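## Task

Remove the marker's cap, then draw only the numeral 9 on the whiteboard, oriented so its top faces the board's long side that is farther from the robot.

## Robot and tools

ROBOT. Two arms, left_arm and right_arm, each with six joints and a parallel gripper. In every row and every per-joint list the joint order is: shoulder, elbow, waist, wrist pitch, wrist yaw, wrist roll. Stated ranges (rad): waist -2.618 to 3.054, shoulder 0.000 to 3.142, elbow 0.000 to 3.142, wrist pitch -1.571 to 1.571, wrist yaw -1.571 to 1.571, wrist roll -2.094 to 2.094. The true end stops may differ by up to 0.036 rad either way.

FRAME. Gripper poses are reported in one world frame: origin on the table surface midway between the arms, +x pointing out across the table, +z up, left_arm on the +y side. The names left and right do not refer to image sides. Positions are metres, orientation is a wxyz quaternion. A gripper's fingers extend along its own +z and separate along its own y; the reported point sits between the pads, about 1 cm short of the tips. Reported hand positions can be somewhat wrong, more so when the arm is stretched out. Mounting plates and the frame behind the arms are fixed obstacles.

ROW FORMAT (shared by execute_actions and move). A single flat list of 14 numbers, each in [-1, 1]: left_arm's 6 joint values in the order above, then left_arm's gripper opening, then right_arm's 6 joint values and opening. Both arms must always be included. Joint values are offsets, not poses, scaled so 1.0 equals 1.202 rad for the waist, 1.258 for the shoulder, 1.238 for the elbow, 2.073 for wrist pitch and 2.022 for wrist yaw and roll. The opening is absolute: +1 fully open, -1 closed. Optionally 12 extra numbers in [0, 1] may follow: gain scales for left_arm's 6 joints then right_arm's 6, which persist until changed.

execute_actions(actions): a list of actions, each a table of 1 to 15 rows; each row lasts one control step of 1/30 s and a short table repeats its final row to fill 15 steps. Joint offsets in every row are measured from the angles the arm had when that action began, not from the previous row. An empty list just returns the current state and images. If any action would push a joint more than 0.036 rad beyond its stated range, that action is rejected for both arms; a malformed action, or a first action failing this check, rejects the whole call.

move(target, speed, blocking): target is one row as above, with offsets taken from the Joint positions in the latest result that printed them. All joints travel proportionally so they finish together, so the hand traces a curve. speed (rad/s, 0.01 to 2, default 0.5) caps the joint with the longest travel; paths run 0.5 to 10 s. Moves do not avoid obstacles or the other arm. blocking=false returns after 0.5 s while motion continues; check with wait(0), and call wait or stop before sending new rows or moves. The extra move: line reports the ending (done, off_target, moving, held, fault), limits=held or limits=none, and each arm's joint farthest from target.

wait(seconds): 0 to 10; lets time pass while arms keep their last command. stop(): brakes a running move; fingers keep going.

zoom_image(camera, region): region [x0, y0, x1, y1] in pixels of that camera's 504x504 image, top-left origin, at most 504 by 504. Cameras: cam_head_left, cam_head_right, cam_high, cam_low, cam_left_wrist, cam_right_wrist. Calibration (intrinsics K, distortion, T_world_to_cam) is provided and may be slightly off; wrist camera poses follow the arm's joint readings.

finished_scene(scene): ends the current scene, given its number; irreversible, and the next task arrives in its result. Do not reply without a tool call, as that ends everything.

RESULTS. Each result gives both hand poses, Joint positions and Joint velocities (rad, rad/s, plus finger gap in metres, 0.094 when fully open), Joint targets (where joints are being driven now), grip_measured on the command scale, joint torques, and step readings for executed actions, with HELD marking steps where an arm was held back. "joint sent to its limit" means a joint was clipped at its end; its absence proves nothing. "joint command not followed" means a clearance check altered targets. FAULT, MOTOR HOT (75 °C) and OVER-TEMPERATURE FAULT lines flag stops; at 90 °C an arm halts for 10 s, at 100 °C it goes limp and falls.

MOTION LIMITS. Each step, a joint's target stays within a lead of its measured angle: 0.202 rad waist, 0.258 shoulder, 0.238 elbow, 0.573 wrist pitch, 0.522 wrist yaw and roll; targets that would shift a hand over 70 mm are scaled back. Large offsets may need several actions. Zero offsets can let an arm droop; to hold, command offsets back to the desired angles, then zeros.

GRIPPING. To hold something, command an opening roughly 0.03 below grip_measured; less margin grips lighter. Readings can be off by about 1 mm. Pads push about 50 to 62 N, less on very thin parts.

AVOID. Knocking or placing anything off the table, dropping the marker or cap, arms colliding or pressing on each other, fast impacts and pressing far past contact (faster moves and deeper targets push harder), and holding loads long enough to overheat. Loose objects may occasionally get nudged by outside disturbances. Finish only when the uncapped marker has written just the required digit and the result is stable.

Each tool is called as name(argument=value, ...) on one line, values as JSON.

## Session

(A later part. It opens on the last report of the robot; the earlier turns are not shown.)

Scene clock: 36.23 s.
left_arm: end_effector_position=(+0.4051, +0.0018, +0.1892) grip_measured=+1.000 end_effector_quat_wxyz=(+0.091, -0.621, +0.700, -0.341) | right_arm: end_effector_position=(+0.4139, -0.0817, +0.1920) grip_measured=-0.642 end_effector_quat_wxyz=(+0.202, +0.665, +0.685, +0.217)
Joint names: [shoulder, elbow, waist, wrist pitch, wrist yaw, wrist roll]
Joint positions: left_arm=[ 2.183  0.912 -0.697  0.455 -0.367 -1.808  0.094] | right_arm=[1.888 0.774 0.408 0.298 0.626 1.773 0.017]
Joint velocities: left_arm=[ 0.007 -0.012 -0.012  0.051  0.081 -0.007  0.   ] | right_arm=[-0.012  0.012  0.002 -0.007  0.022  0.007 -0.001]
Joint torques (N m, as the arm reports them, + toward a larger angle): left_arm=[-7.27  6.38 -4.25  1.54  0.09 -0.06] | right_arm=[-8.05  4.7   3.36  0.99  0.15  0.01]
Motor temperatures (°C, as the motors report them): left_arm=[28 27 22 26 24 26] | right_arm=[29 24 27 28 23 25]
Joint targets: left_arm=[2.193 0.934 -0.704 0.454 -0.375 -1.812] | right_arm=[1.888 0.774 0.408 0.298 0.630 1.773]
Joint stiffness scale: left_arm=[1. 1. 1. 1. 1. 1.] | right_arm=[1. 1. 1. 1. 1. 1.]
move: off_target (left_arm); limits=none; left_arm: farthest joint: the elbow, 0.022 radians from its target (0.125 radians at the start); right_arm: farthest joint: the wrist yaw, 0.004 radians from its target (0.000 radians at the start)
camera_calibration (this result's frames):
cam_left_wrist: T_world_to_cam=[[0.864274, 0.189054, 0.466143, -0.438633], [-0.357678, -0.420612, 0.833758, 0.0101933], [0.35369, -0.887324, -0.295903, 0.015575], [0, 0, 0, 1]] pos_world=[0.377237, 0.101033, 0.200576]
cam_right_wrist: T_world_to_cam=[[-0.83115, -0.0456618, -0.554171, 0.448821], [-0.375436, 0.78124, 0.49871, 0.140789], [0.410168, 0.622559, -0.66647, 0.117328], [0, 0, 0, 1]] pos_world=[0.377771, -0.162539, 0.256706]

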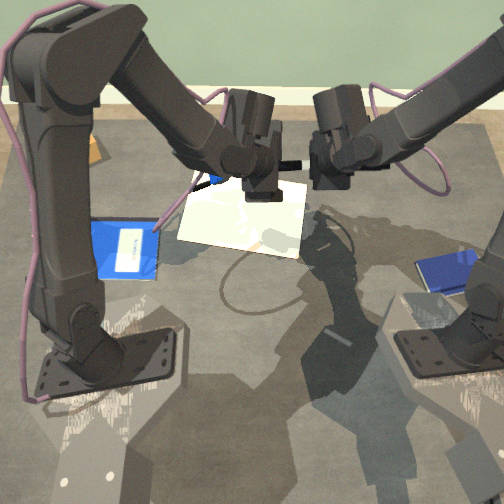

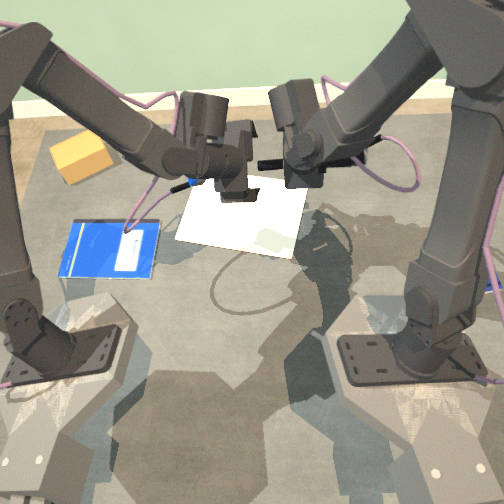

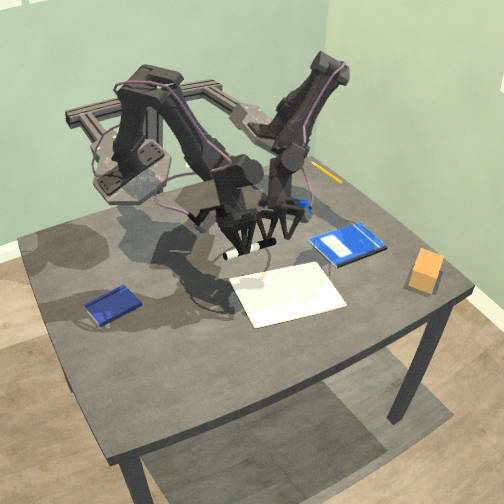

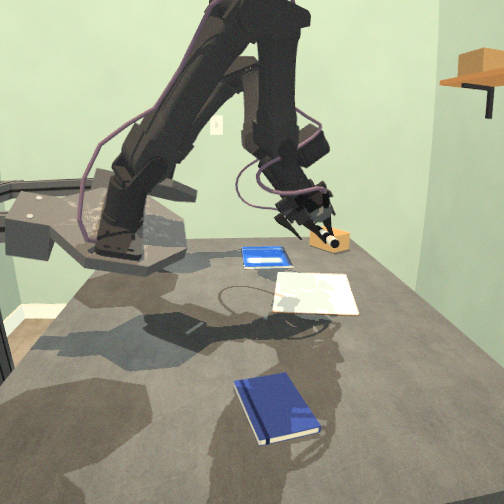

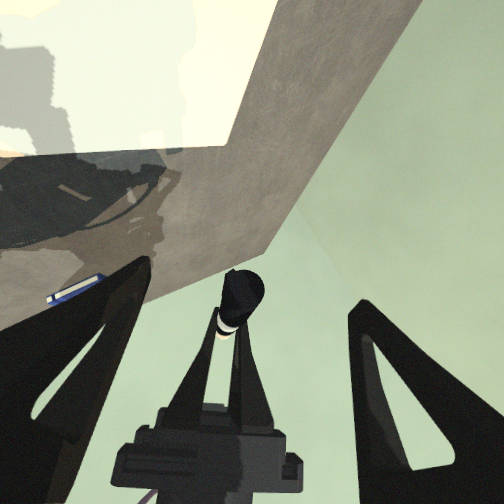

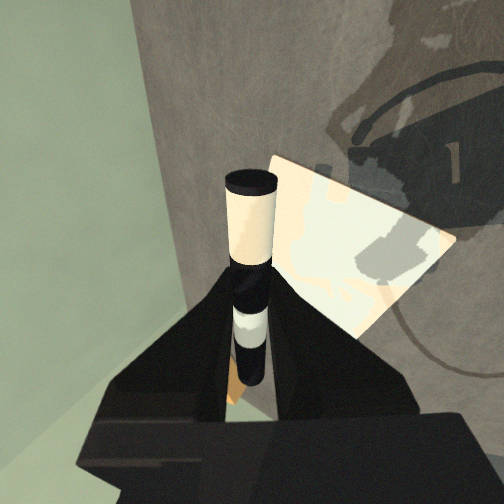

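move(target=[0.008,0.018,-0.006,0,0,0,-0.68, 0,0,0,0,0,0,-0.7])

Scene clock: 37.20 s.
left_arm: end_effector_position=(+0.4051, +0.0027, +0.1888) grip_measured=-0.679 end_effector_quat_wxyz=(+0.092, -0.621, +0.700, -0.339) | right_arm: end_effector_position=(+0.4154, -0.0828, +0.1923) grip_measured=-0.642 end_effector_quat_wxyz=(+0.204, +0.669, +0.681, +0.218)
Joint names: [shoulder, elbow, waist, wrist pitch, wrist yaw, wrist roll]
Joint positions: left_arm=[ 2.183  0.912 -0.696  0.453 -0.371 -1.808  0.015] | right_arm=[1.888 0.774 0.405 0.304 0.627 1.779 0.017]
Joint velocities: left_arm=[ 0.007  0.007 -0.002  0.022  0.022  0.037 -0.001] | right_arm=[-0.007 -0.022 -0.007 -0.051  0.037  0.051  0.   ]
Joint torques (N m, as the arm reports them, + toward a larger angle): left_arm=[-7.32  6.4  -4.47  1.55  0.22  0.04] | right_arm=[-8.09  4.71  3.64  0.89  0.05 -0.06]
Motor temperatures (°C, as the motors report them): left_arm=[28 27 22 26 24 26] | right_arm=[29 24 27 28 23 25]
Joint targets: left_arm=[2.193 0.934 -0.704 0.455 -0.367 -1.808] | right_arm=[1.888 0.774 0.408 0.298 0.626 1.773]
Joint stiffness scale: left_arm=[1. 1. 1. 1. 1. 1.] | right_arm=[1. 1. 1. 1. 1. 1.]
move: off_target (left_arm); limits=none; left_arm: farthest joint: the elbow, 0.023 radians from its target (0.023 radians at the start); right_arm: farthest joint: the wrist pitch, 0.006 radians from its target (0.000 radians at the start)
camera_calibration (this result's frames):
cam_left_wrist: T_world_to_cam=[[0.864137, 0.189717, 0.466128, -0.438569], [-0.355764, -0.42482, 0.832442, 0.0104737], [0.355949, -0.885175, -0.299608, 0.0160117], [0, 0, 0, 1]] pos_world=[0.37701, 0.101827, 0.200507]
cam_right_wrist: T_world_to_cam=[[-0.82915, -0.0345773, -0.557955, 0.451038], [-0.36931, 0.783154, 0.50028, 0.139375], [0.419667, 0.620866, -0.662122, 0.112695], [0, 0, 0, 1]] pos_world=[0.378157, -0.163525, 0.25655]

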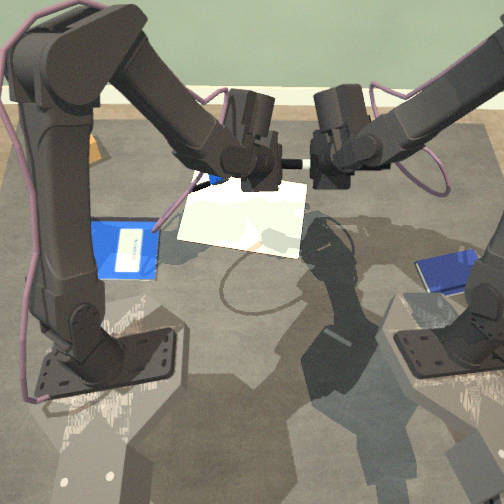

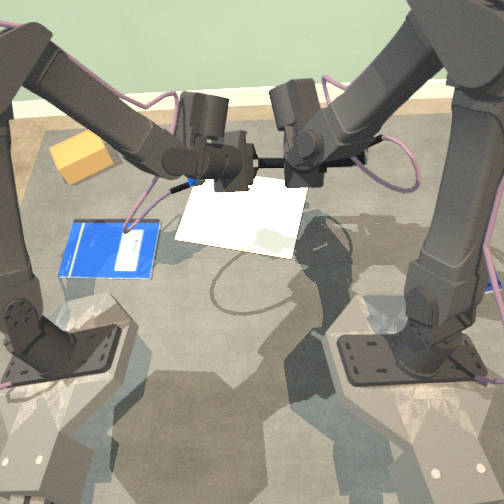

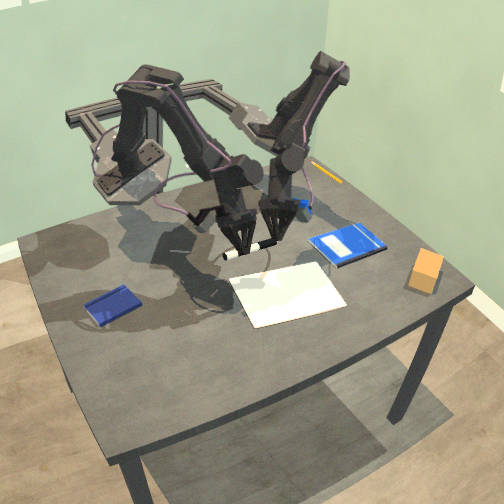

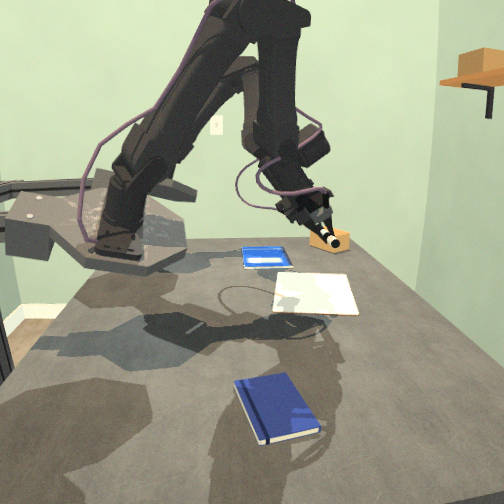

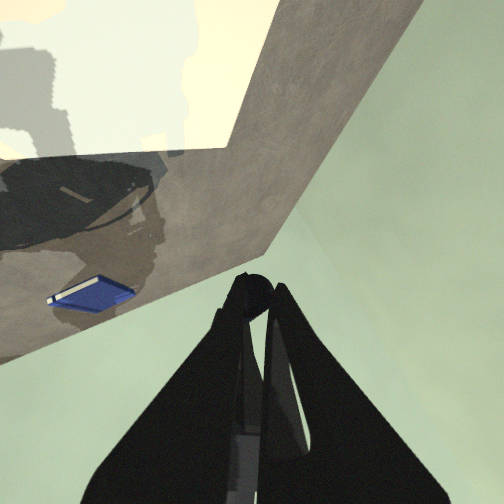

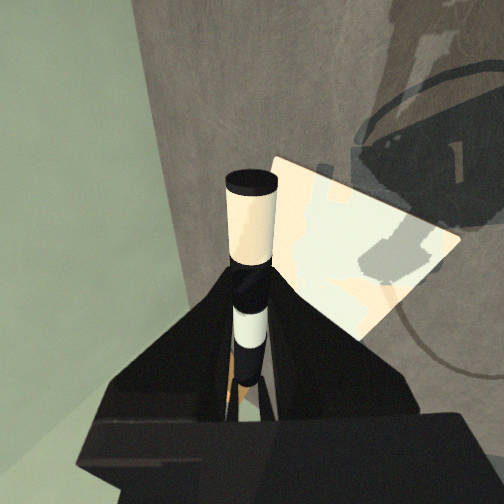

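move(target=[0.008,0.018,-0.006,0,0,0,-0.76, 0,0,0,0,0,0,-0.7])

Scene clock: 38.00 s.
left_arm: end_effector_position=(+0.4050, +0.0028, +0.1886) grip_measured=-0.758 end_effector_quat_wxyz=(+0.092, -0.621, +0.700, -0.339) | right_arm: end_effector_position=(+0.4161, -0.0826, +0.1928) grip_measured=-0.642 end_effector_quat_wxyz=(+0.204, +0.671, +0.678, +0.221)
Joint names: [shoulder, elbow, waist, wrist pitch, wrist yaw, wrist roll]
Joint positions: left_arm=[ 2.183  0.912 -0.696  0.452 -0.372 -1.808  0.011] | right_arm=[1.888 0.774 0.405 0.308 0.627 1.784 0.017]
Joint velocities: left_arm=[-0.007 -0.002 -0.002 -0.051 -0.007 -0.095  0.   ] | right_arm=[-0.002 -0.012  0.007 -0.022 -0.051 -0.037  0.   ]
Joint torques (N m, as the arm reports them, + toward a larger angle): left_arm=[-7.3   6.38 -4.27  1.54  0.18  0.03] | right_arm=[-8.12  4.67  3.39  0.92  0.1  -0.03]
Motor temperatures (°C, as the motors report them): left_arm=[28 27 22 26 24 26] | right_arm=[29 24 27 28 23 25]
Joint targets: left_arm=[2.193 0.934 -0.703 0.453 -0.371 -1.808] | right_arm=[1.888 0.774 0.405 0.304 0.627 1.779]
Joint stiffness scale: left_arm=[1. 1. 1. 1. 1. 1.] | right_arm=[1. 1. 1. 1. 1. 1.]
move: off_target (left_arm); limits=none; left_arm: farthest joint: the elbow, 0.023 radians from its target (0.023 radians at the start); right_arm: farthest joint: the wrist roll, 0.005 radians from its target (0.000 radians at the start)
camera_calibration (this result's frames):
cam_left_wrist: T_world_to_cam=[[0.864365, 0.189327, 0.465863, -0.438479], [-0.355407, -0.425391, 0.832303, 0.010467], [0.355751, -0.884985, -0.300405, 0.0163311], [0, 0, 0, 1]] pos_world=[0.376916, 0.101921, 0.200466]
cam_right_wrist: T_world_to_cam=[[-0.827577, -0.0270883, -0.560698, 0.452416], [-0.366383, 0.782816, 0.502954, 0.137474], [0.425299, 0.621664, -0.657765, 0.10949], [0, 0, 0, 1]] pos_world=[0.378212, -0.163428, 0.256544]

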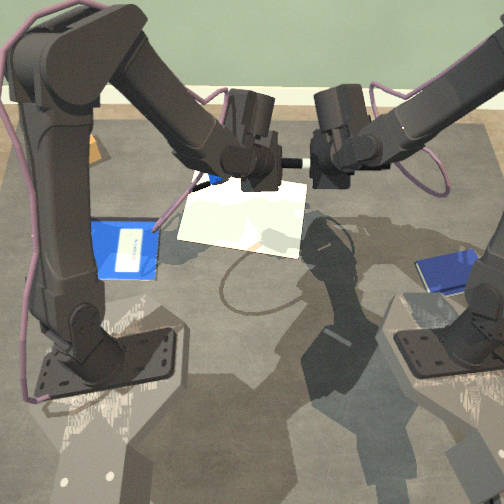

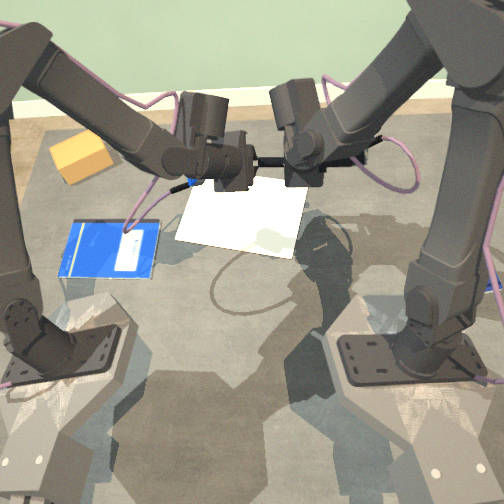

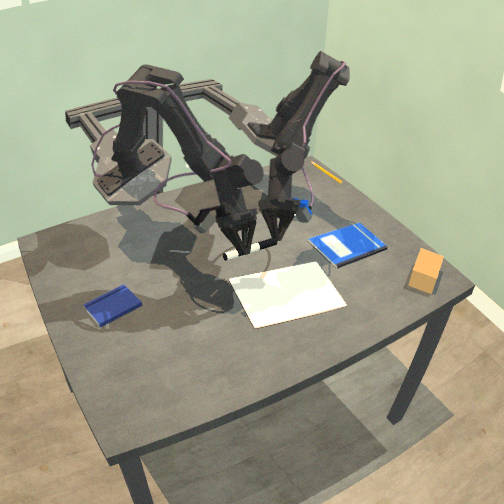

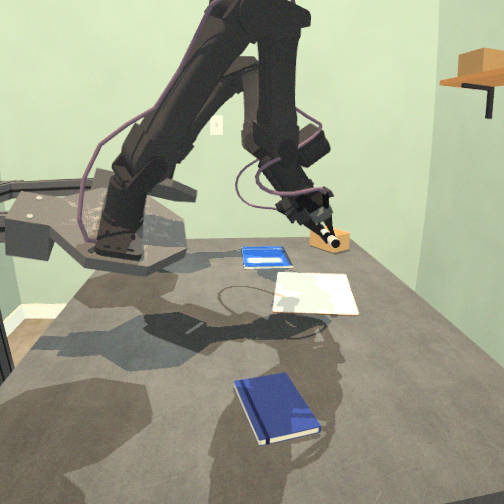

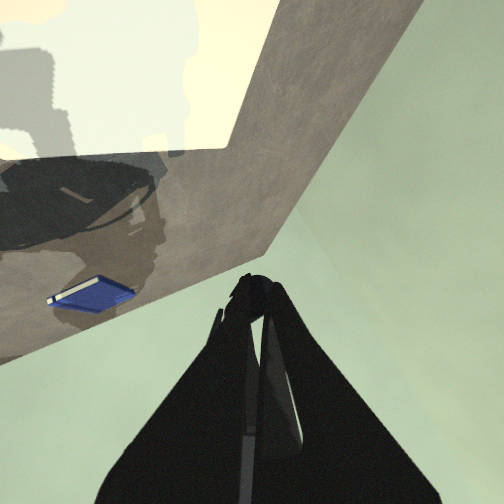

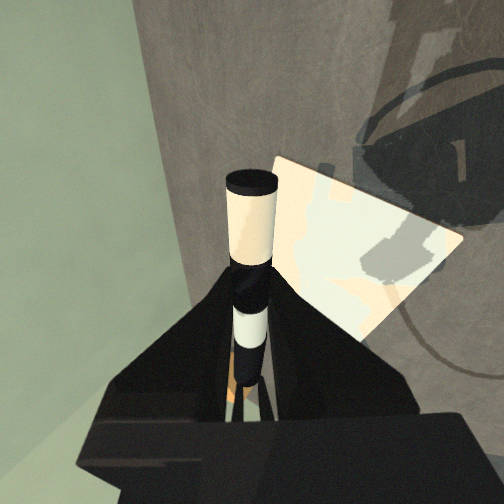

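move(target=[0.008,0.018,-0.006,0,0,0,0, 0,0,0,0,0,0,-0.7])

move(target=[0.048,0.046,0.026,0.006,0,0,0, 0,0,0,0,0,0,-0.7], speed=0.15)

Scene clock: 39.07 s.
left_arm: end_effector_position=(+0.4053, +0.0028, +0.1889) grip_measured=-0.002 end_effector_quat_wxyz=(+0.092, -0.622, +0.700, -0.339) | right_arm: end_effector_position=(+0.4160, -0.0818, +0.1927) grip_measured=-0.642 end_effector_quat_wxyz=(+0.202, +0.671, +0.678, +0.222)
Joint names: [shoulder, elbow, waist, wrist pitch, wrist yaw, wrist roll]
Joint positions: left_arm=[ 2.183  0.912 -0.696  0.454 -0.372 -1.808  0.047] | right_arm=[1.888 0.774 0.405 0.308 0.623 1.784 0.017]
Joint velocities: left_arm=[-0.017 -0.002  0.002  0.007 -0.066 -0.007 -0.001] | right_arm=[-0.002 -0.022 -0.012  0.007 -0.11   0.051  0.   ]
Joint torques (N m, as the arm reports them, + toward a larger angle): left_arm=[-7.32  6.46 -4.3   1.52  0.16  0.02] | right_arm=[-8.07  4.65  3.4   0.96  0.14  0.01]
Motor temperatures (°C, as the motors report them): left_arm=[28 27 23 26 24 26] | right_arm=[29 24 27 28 23 25]
Joint targets: left_arm=[2.193 0.934 -0.703 0.452 -0.372 -1.808] | right_arm=[1.888 0.774 0.405 0.308 0.627 1.784]
Joint stiffness scale: left_arm=[1. 1. 1. 1. 1. 1.] | right_arm=[1. 1. 1. 1. 1. 1.]
move: off_target (left_arm); limits=none; left_arm: farthest joint: the elbow, 0.023 radians from its target (0.023 radians at the start); right_arm: farthest joint: the wrist yaw, 0.004 radians from its target (0.000 radians at the start)
camera_calibration (this result's frames):
cam_left_wrist: T_world_to_cam=[[0.863738, 0.19027, 0.466641, -0.438697], [-0.35605, -0.424892, 0.832283, 0.010598], [0.35663, -0.885022, -0.29925, 0.0156623], [0, 0, 0, 1]] pos_world=[0.377107, 0.101835, 0.20058]
cam_right_wrist: T_world_to_cam=[[-0.82807, -0.0267974, -0.559984, 0.452355], [-0.367657, 0.78003, 0.506341, 0.136484], [0.423236, 0.625168, -0.655772, 0.109767], [0, 0, 0, 1]] pos_world=[0.378303, -0.162963, 0.256186]

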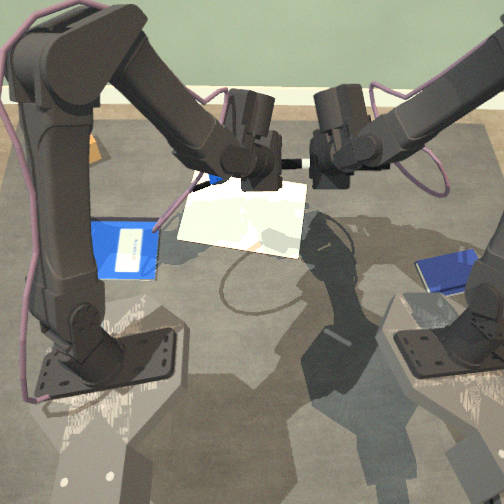

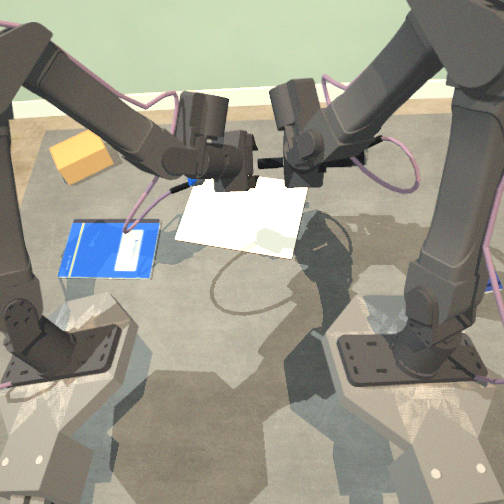

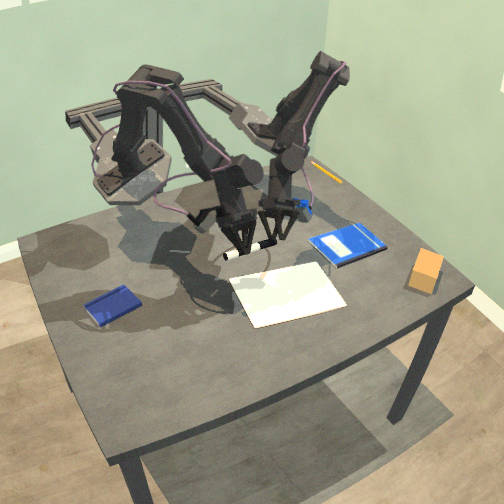

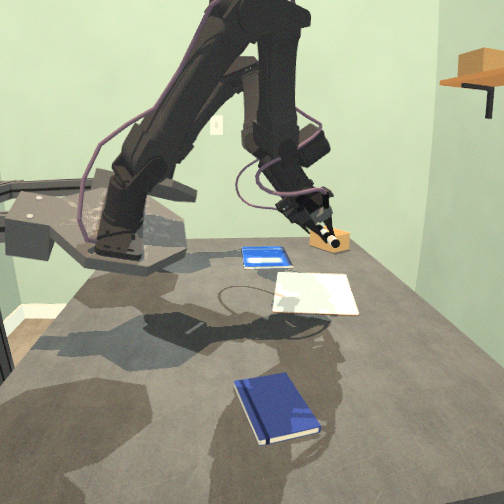

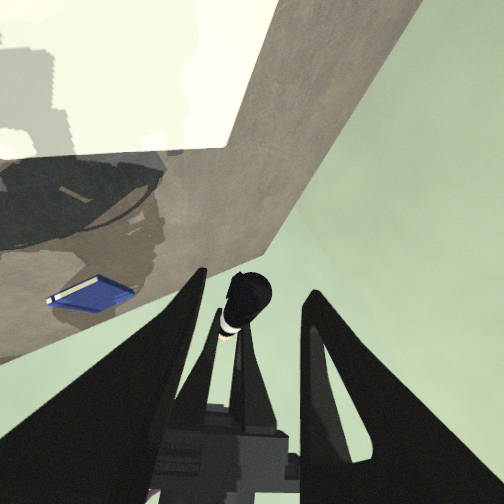

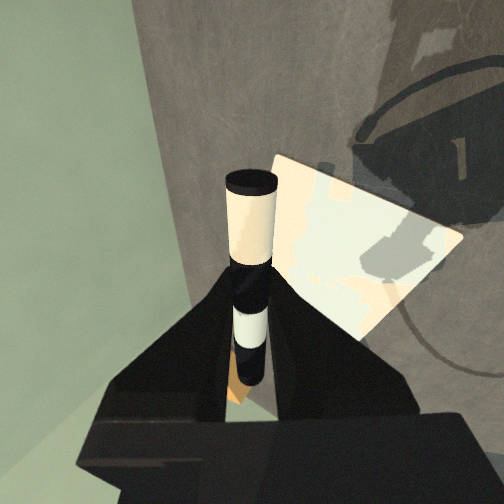

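Scene clock: 39.93 s.
left_arm: end_effector_position=(+0.4155, +0.0070, +0.1746) grip_measured=-0.002 end_effector_quat_wxyz=(+0.096, -0.633, +0.693, -0.332) | right_arm: end_effector_position=(+0.4158, -0.0810, +0.1926) grip_measured=-0.642 end_effector_quat_wxyz=(+0.200, +0.670, +0.679, +0.223)
Joint names: [shoulder, elbow, waist, wrist pitch, wrist yaw, wrist roll]
Joint positions: left_arm=[ 2.231  0.947 -0.665  0.467 -0.372 -1.808  0.047] | right_arm=[1.888 0.774 0.405 0.308 0.618 1.784 0.017]
Joint velocities: left_arm=[-0.002  0.017 -0.002 -0.037 -0.037  0.007 -0.   ] | right_arm=[ 0.002 -0.007 -0.002 -0.051  0.007 -0.007  0.   ]
Joint torques (N m, as the arm reports them, + toward a larger angle): left_arm=[-7.5   6.27 -3.86  1.52  0.15  0.03] | right_arm=[-8.11  4.64  3.35  0.97  0.13  0.02]
Motor temperatures (°C, as the motors report them): left_arm=[28 27 23 26 24 26] | right_arm=[29 24 27 28 23 25]
Joint targets: left_arm=[2.243 0.969 -0.665 0.466 -0.372 -1.808] | right_arm=[1.888 0.774 0.405 0.308 0.623 1.784]
Joint stiffness scale: left_arm=[1. 1. 1. 1. 1. 1.] | right_arm=[1. 1. 1. 1. 1. 1.]
move: off_target (left_arm); limits=none; left_arm: farthest joint: the elbow, 0.022 radians from its target (0.057 radians at the start); right_arm: farthest joint: the wrist yaw, 0.005 radians from its target (0.000 radians at the start)
camera_calibration (this result's frames):
cam_left_wrist: T_world_to_cam=[[0.86288, 0.211532, 0.459012, -0.440136], [-0.334926, -0.440824, 0.832766, 0.0191728], [0.3785, -0.872312, -0.30953, 0.00413772], [0, 0, 0, 1]] pos_world=[0.38464, 0.105164, 0.187342]
cam_right_wrist: T_world_to_cam=[[-0.828548, -0.0268915, -0.559273, 0.452255], [-0.36917, 0.777224, 0.509545, 0.135629], [0.420978, 0.628649, -0.653895, 0.110144], [0, 0, 0, 1]] pos_world=[0.378417, -0.162494, 0.255848]

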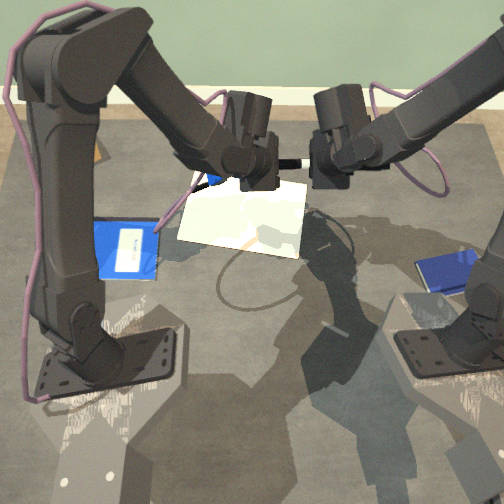

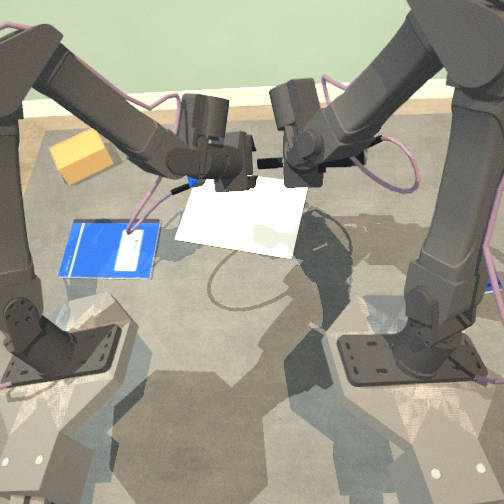

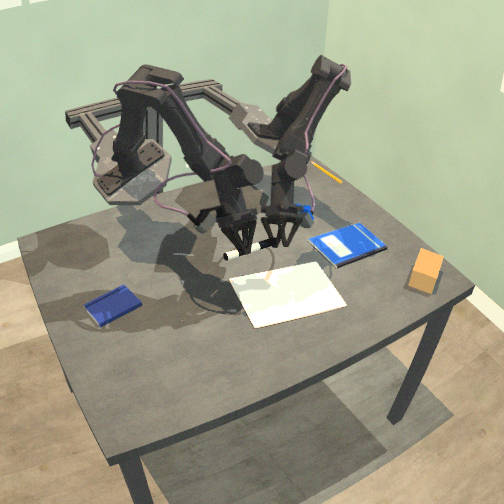

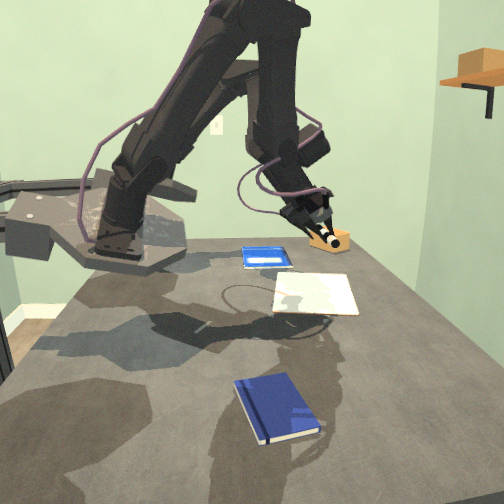

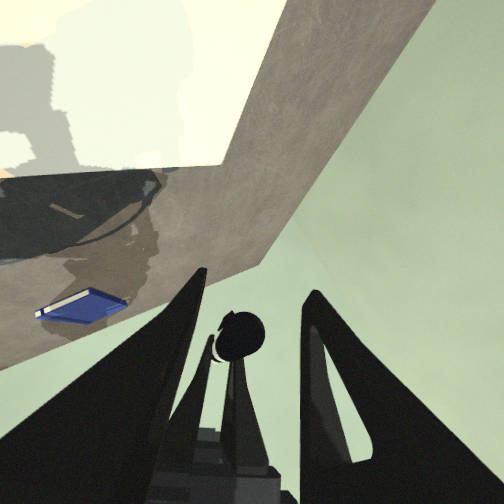

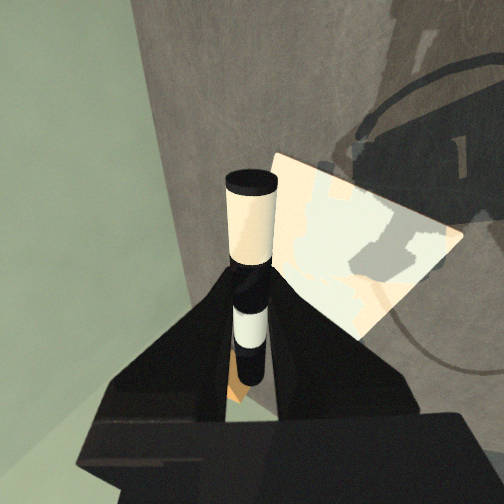

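move(target=[0.01,0.018,0,0,0,0,-0.7, 0,0,0,0,0,0,-0.7])

Scene clock: 42.13 s.
left_arm: end_effector_position=(+0.4157, +0.0070, +0.1748) grip_measured=-0.699 end_effector_quat_wxyz=(+0.096, -0.633, +0.692, -0.333) | right_arm: end_effector_position=(+0.4157, -0.0802, +0.1926) grip_measured=-0.642 end_effector_quat_wxyz=(+0.198, +0.670, +0.679, +0.224)
Joint names: [shoulder, elbow, waist, wrist pitch, wrist yaw, wrist roll]
Joint positions: left_arm=[ 2.231  0.947 -0.665  0.468 -0.372 -1.808  0.014] | right_arm=[1.888 0.774 0.405 0.308 0.613 1.784 0.017]
Joint velocities: left_arm=[ 0.002 -0.002 -0.002  0.007 -0.007  0.007 -0.001] | right_arm=[ 0.007 -0.002  0.007 -0.022  0.037 -0.051 -0.001]
Joint torques (N m, as the arm reports them, + toward a larger angle): left_arm=[-7.44  6.29 -3.88  1.52  0.17  0.02] | right_arm=[-8.12  4.7   3.36  0.97  0.14  0.02]
Motor temperatures (°C, as the motors report them): left_arm=[28 27 23 26 24 26] | right_arm=[29 24 27 28 23 25]
Joint targets: left_arm=[2.243 0.969 -0.665 0.467 -0.372 -1.808] | right_arm=[1.888 0.774 0.405 0.308 0.618 1.784]
Joint stiffness scale: left_arm=[1. 1. 1. 1. 1. 1.] | right_arm=[1. 1. 1. 1. 1. 1.]
move: off_target (left_arm); limits=none; left_arm: farthest joint: the elbow, 0.022 radians from its target (0.022 radians at the start); right_arm: farthest joint: the wrist yaw, 0.005 radians from its target (0.000 radians at the start)
camera_calibration (this result's frames):
cam_left_wrist: T_world_to_cam=[[0.862395, 0.212222, 0.459604, -0.440285], [-0.335419, -0.440463, 0.832758, 0.0192777], [0.379168, -0.872327, -0.308671, 0.00363885], [0, 0, 0, 1]] pos_world=[0.384786, 0.105103, 0.187426]
cam_right_wrist: T_world_to_cam=[[-0.829041, -0.0266084, -0.558554, 0.452192], [-0.370423, 0.774407, 0.512914, 0.134635], [0.418901, 0.632128, -0.651872, 0.110414], [0, 0, 0, 1]] pos_world=[0.378505, -0.162026, 0.255493]

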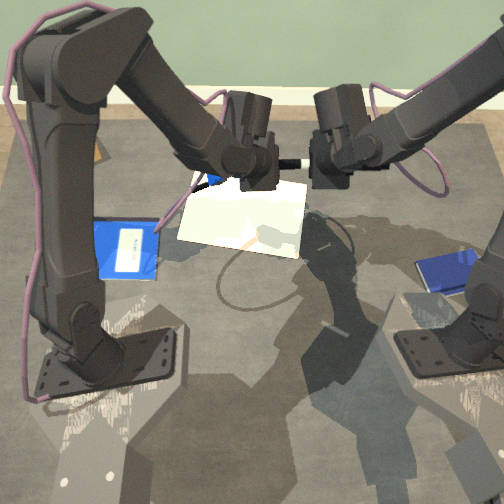

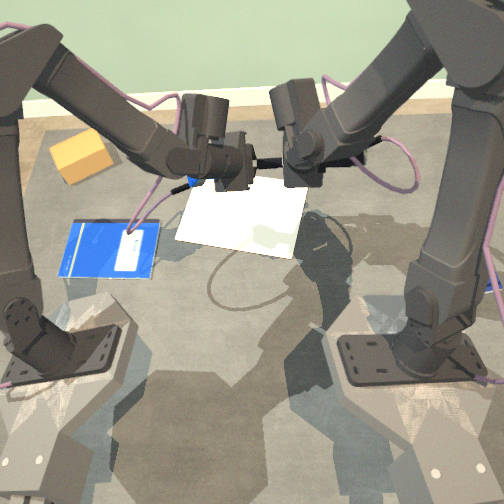

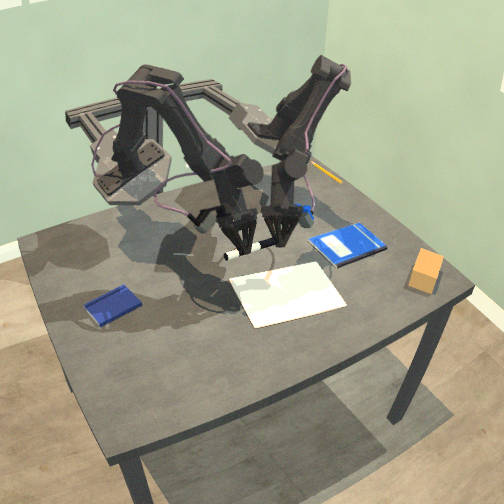

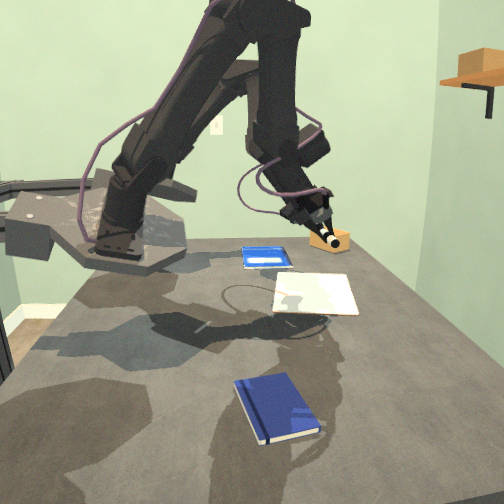

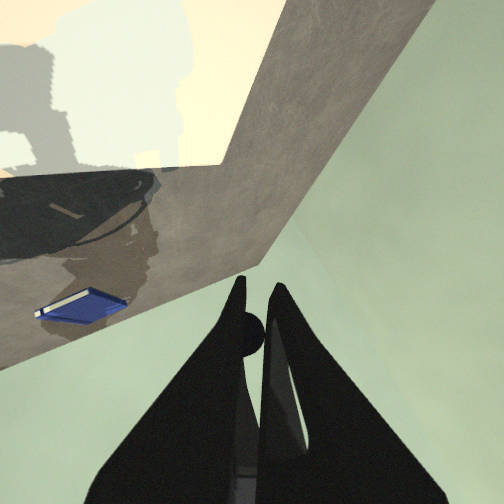

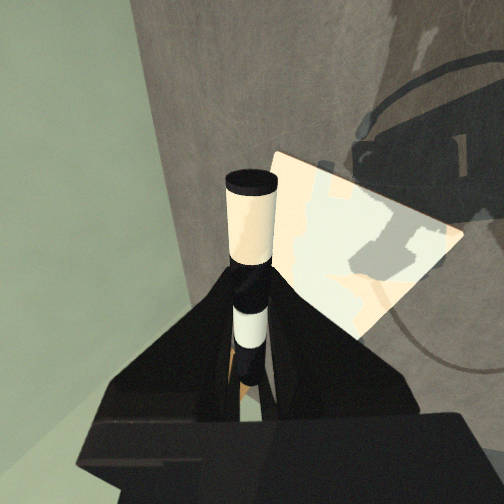

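move(target=[0.01,0.018,0,0,0,0,0.1, 0,0,0,0,0.012,0,-0.7])

move(target=[0.057,0.073,-0.038,-0.003,-0.01,-0.015,0.1, 0,0,0,0,0.004,0,-0.7], speed=0.15)

Scene clock: 43.30 s.
left_arm: end_effector_position=(+0.4159, +0.0069, +0.1749) grip_measured=+0.098 end_effector_quat_wxyz=(+0.096, -0.633, +0.692, -0.333) | right_arm: end_effector_position=(+0.4159, -0.0815, +0.1927) grip_measured=-0.642 end_effector_quat_wxyz=(+0.201, +0.671, +0.679, +0.222)
Joint names: [shoulder, elbow, waist, wrist pitch, wrist yaw, wrist roll]
Joint positions: left_arm=[ 2.231  0.947 -0.665  0.469 -0.372 -1.808  0.052] | right_arm=[1.888 0.774 0.405 0.308 0.621 1.784 0.017]
Joint velocities: left_arm=[-0.002 -0.007 -0.002  0.037 -0.022  0.037 -0.   ] | right_arm=[-0.012 -0.007 -0.017 -0.022  0.022  0.051 -0.   ]
Joint torques (N m, as the arm reports them, + toward a larger angle): left_arm=[-7.45  6.3  -3.87  1.51  0.17  0.01] | right_arm=[-8.1   4.67  3.36  0.98  0.28  0.02]
Motor temperatures (°C, as the motors report them): left_arm=[28 27 23 26 24 26] | right_arm=[29 24 27 28 23 25]
Joint targets: left_arm=[2.243 0.969 -0.665 0.468 -0.372 -1.808] | right_arm=[1.888 0.774 0.405 0.308 0.638 1.784]
Joint stiffness scale: left_arm=[1. 1. 1. 1. 1. 1.] | right_arm=[1. 1. 1. 1. 1. 1.]
move: off_target (left_arm); limits=none; left_arm: farthest joint: the elbow, 0.022 radians from its target (0.022 radians at the start); right_arm: farthest joint: the wrist yaw, 0.017 radians from its target (0.024 radians at the start)
camera_calibration (this result's frames):
cam_left_wrist: T_world_to_cam=[[0.862072, 0.212681, 0.459999, -0.440384], [-0.335747, -0.440223, 0.832753, 0.0193478], [0.379613, -0.872336, -0.308097, 0.00330622], [0, 0, 0, 1]] pos_world=[0.384883, 0.105063, 0.187483]
cam_right_wrist: T_world_to_cam=[[-0.828284, -0.026455, -0.559683, 0.45235], [-0.368039, 0.778868, 0.507851, 0.135991], [0.422484, 0.62663, -0.65486, 0.109822], [0, 0, 0, 1]] pos_world=[0.378326, -0.16277, 0.256028]

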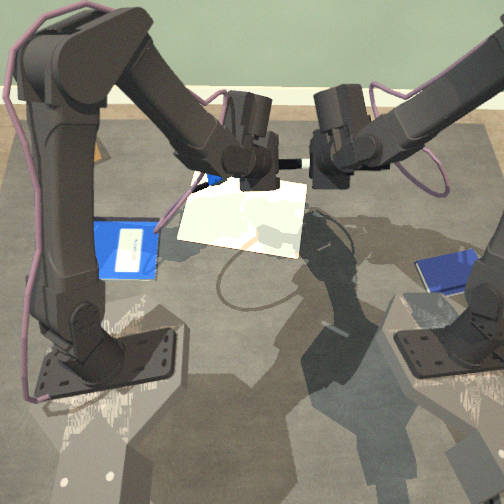

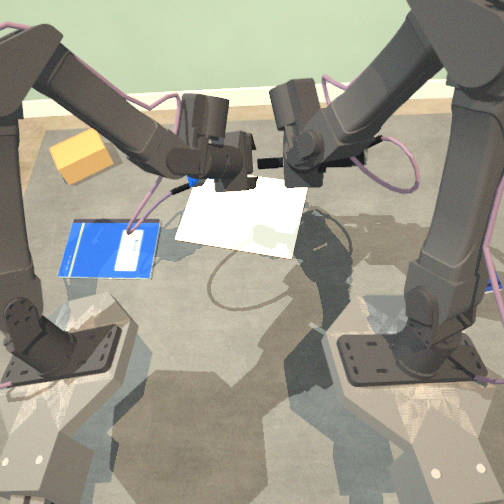

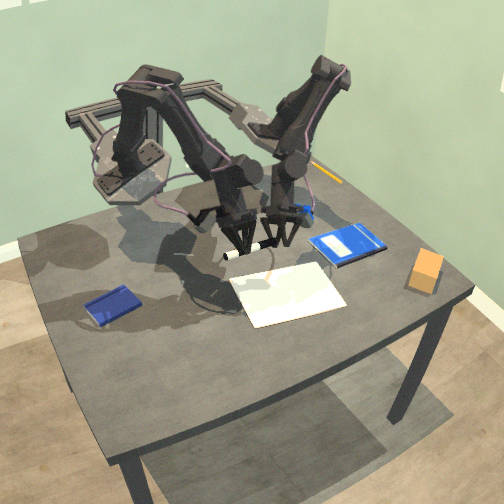

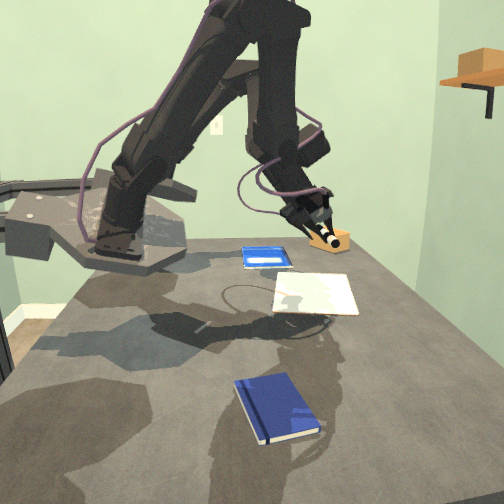

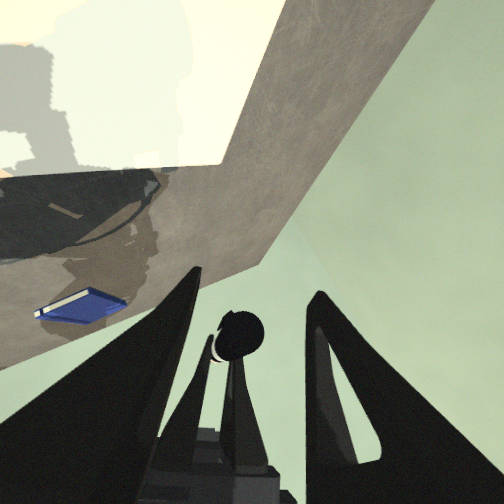

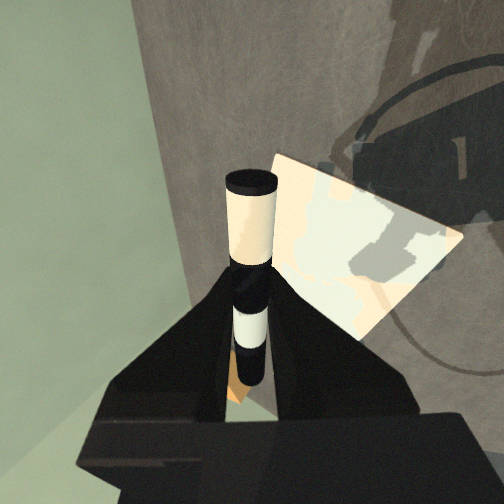

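Scene clock: 44.33 s.
left_arm: end_effector_position=(+0.4208, -0.0162, +0.1757) grip_measured=+0.098 end_effector_quat_wxyz=(+0.095, -0.632, +0.688, -0.344) | right_arm: end_effector_position=(+0.4158, -0.0811, +0.1926) grip_measured=-0.642 end_effector_quat_wxyz=(+0.200, +0.671, +0.679, +0.223)
Joint names: [shoulder, elbow, waist, wrist pitch, wrist yaw, wrist roll]
Joint positions: left_arm=[ 2.289  1.016 -0.699  0.47  -0.385 -1.834  0.052] | right_arm=[1.888 0.774 0.405 0.308 0.618 1.785 0.017]
Joint velocities: left_arm=[ 0.007 -0.002  0.012 -0.081  0.007  0.007  0.   ] | right_arm=[ 0.002  0.002  0.002 -0.022  0.051  0.037 -0.   ]
Joint torques (N m, as the arm reports them, + toward a larger angle): left_arm=[-7.84  6.4  -4.76  1.47  0.07 -0.02] | right_arm=[-8.1   4.71  3.4   0.98  0.2   0.02]
Motor temperatures (°C, as the motors report them): left_arm=[28 27 23 26 24 26] | right_arm=[29 24 27 28 23 25]
Joint targets: left_arm=[2.303 1.037 -0.710 0.463 -0.392 -1.839] | right_arm=[1.888 0.774 0.405 0.308 0.629 1.785]
Joint stiffness scale: left_arm=[1. 1. 1. 1. 1. 1.] | right_arm=[1. 1. 1. 1. 1. 1.]
move: off_target (left_arm); limits=none; left_arm: farthest joint: the elbow, 0.022 radians from its target (0.091 radians at the start); right_arm: farthest joint: the wrist yaw, 0.011 radians from its target (0.008 radians at the start)
camera_calibration (this result's frames):
cam_left_wrist: T_world_to_cam=[[0.855379, 0.222931, 0.467577, -0.438484], [-0.34665, -0.42439, 0.836497, 0.0143547], [0.384916, -0.877608, -0.285735, -0.0247563], [0, 0, 0, 1]] pos_world=[0.389575, 0.0821173, 0.185943]
cam_right_wrist: T_world_to_cam=[[-0.828539, -0.0261213, -0.559322, 0.452336], [-0.368545, 0.777468, 0.509626, 0.135426], [0.421542, 0.62838, -0.653789, 0.109908], [0, 0, 0, 1]] pos_world=[0.378358, -0.162538, 0.255841]

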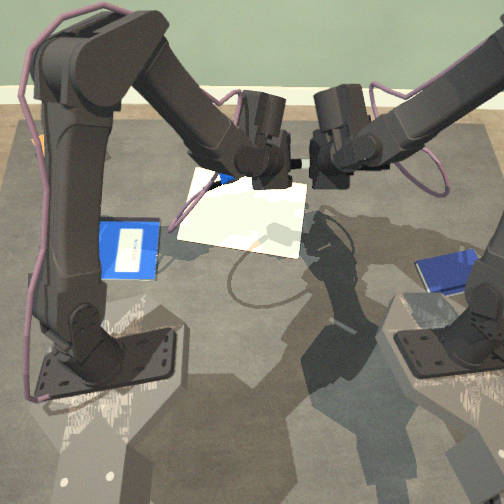

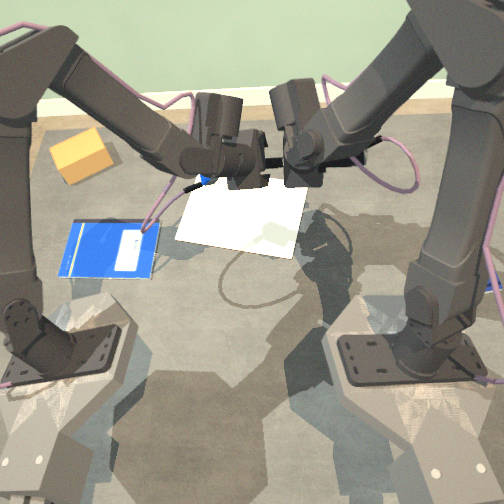

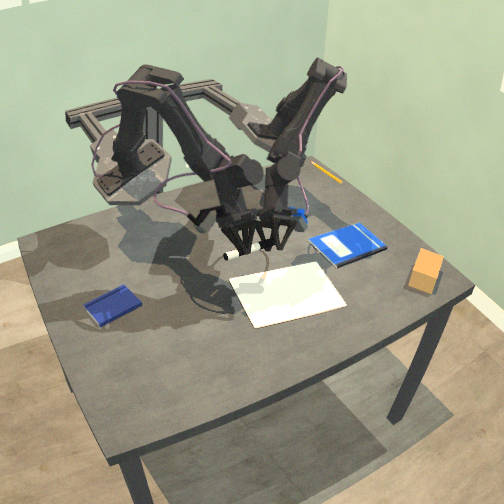

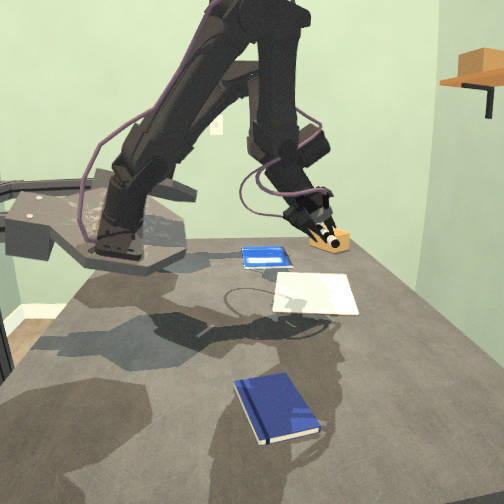

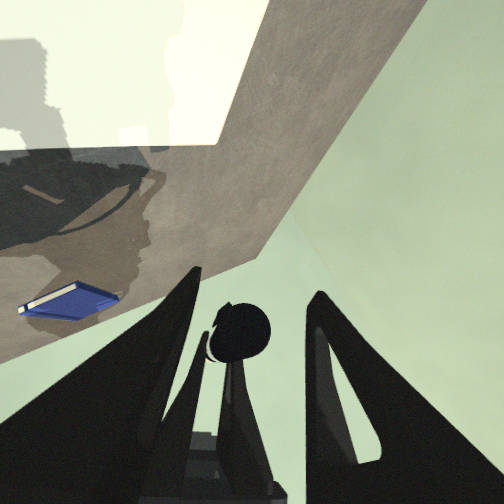

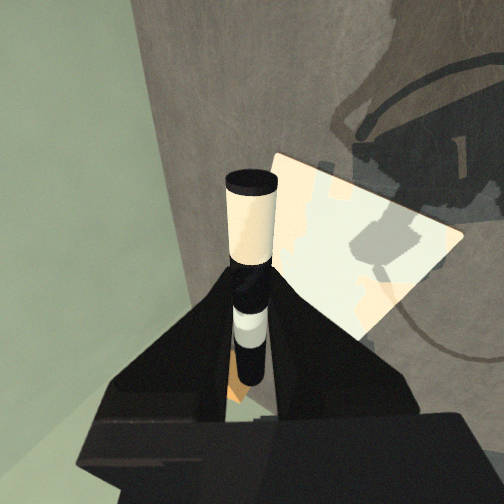

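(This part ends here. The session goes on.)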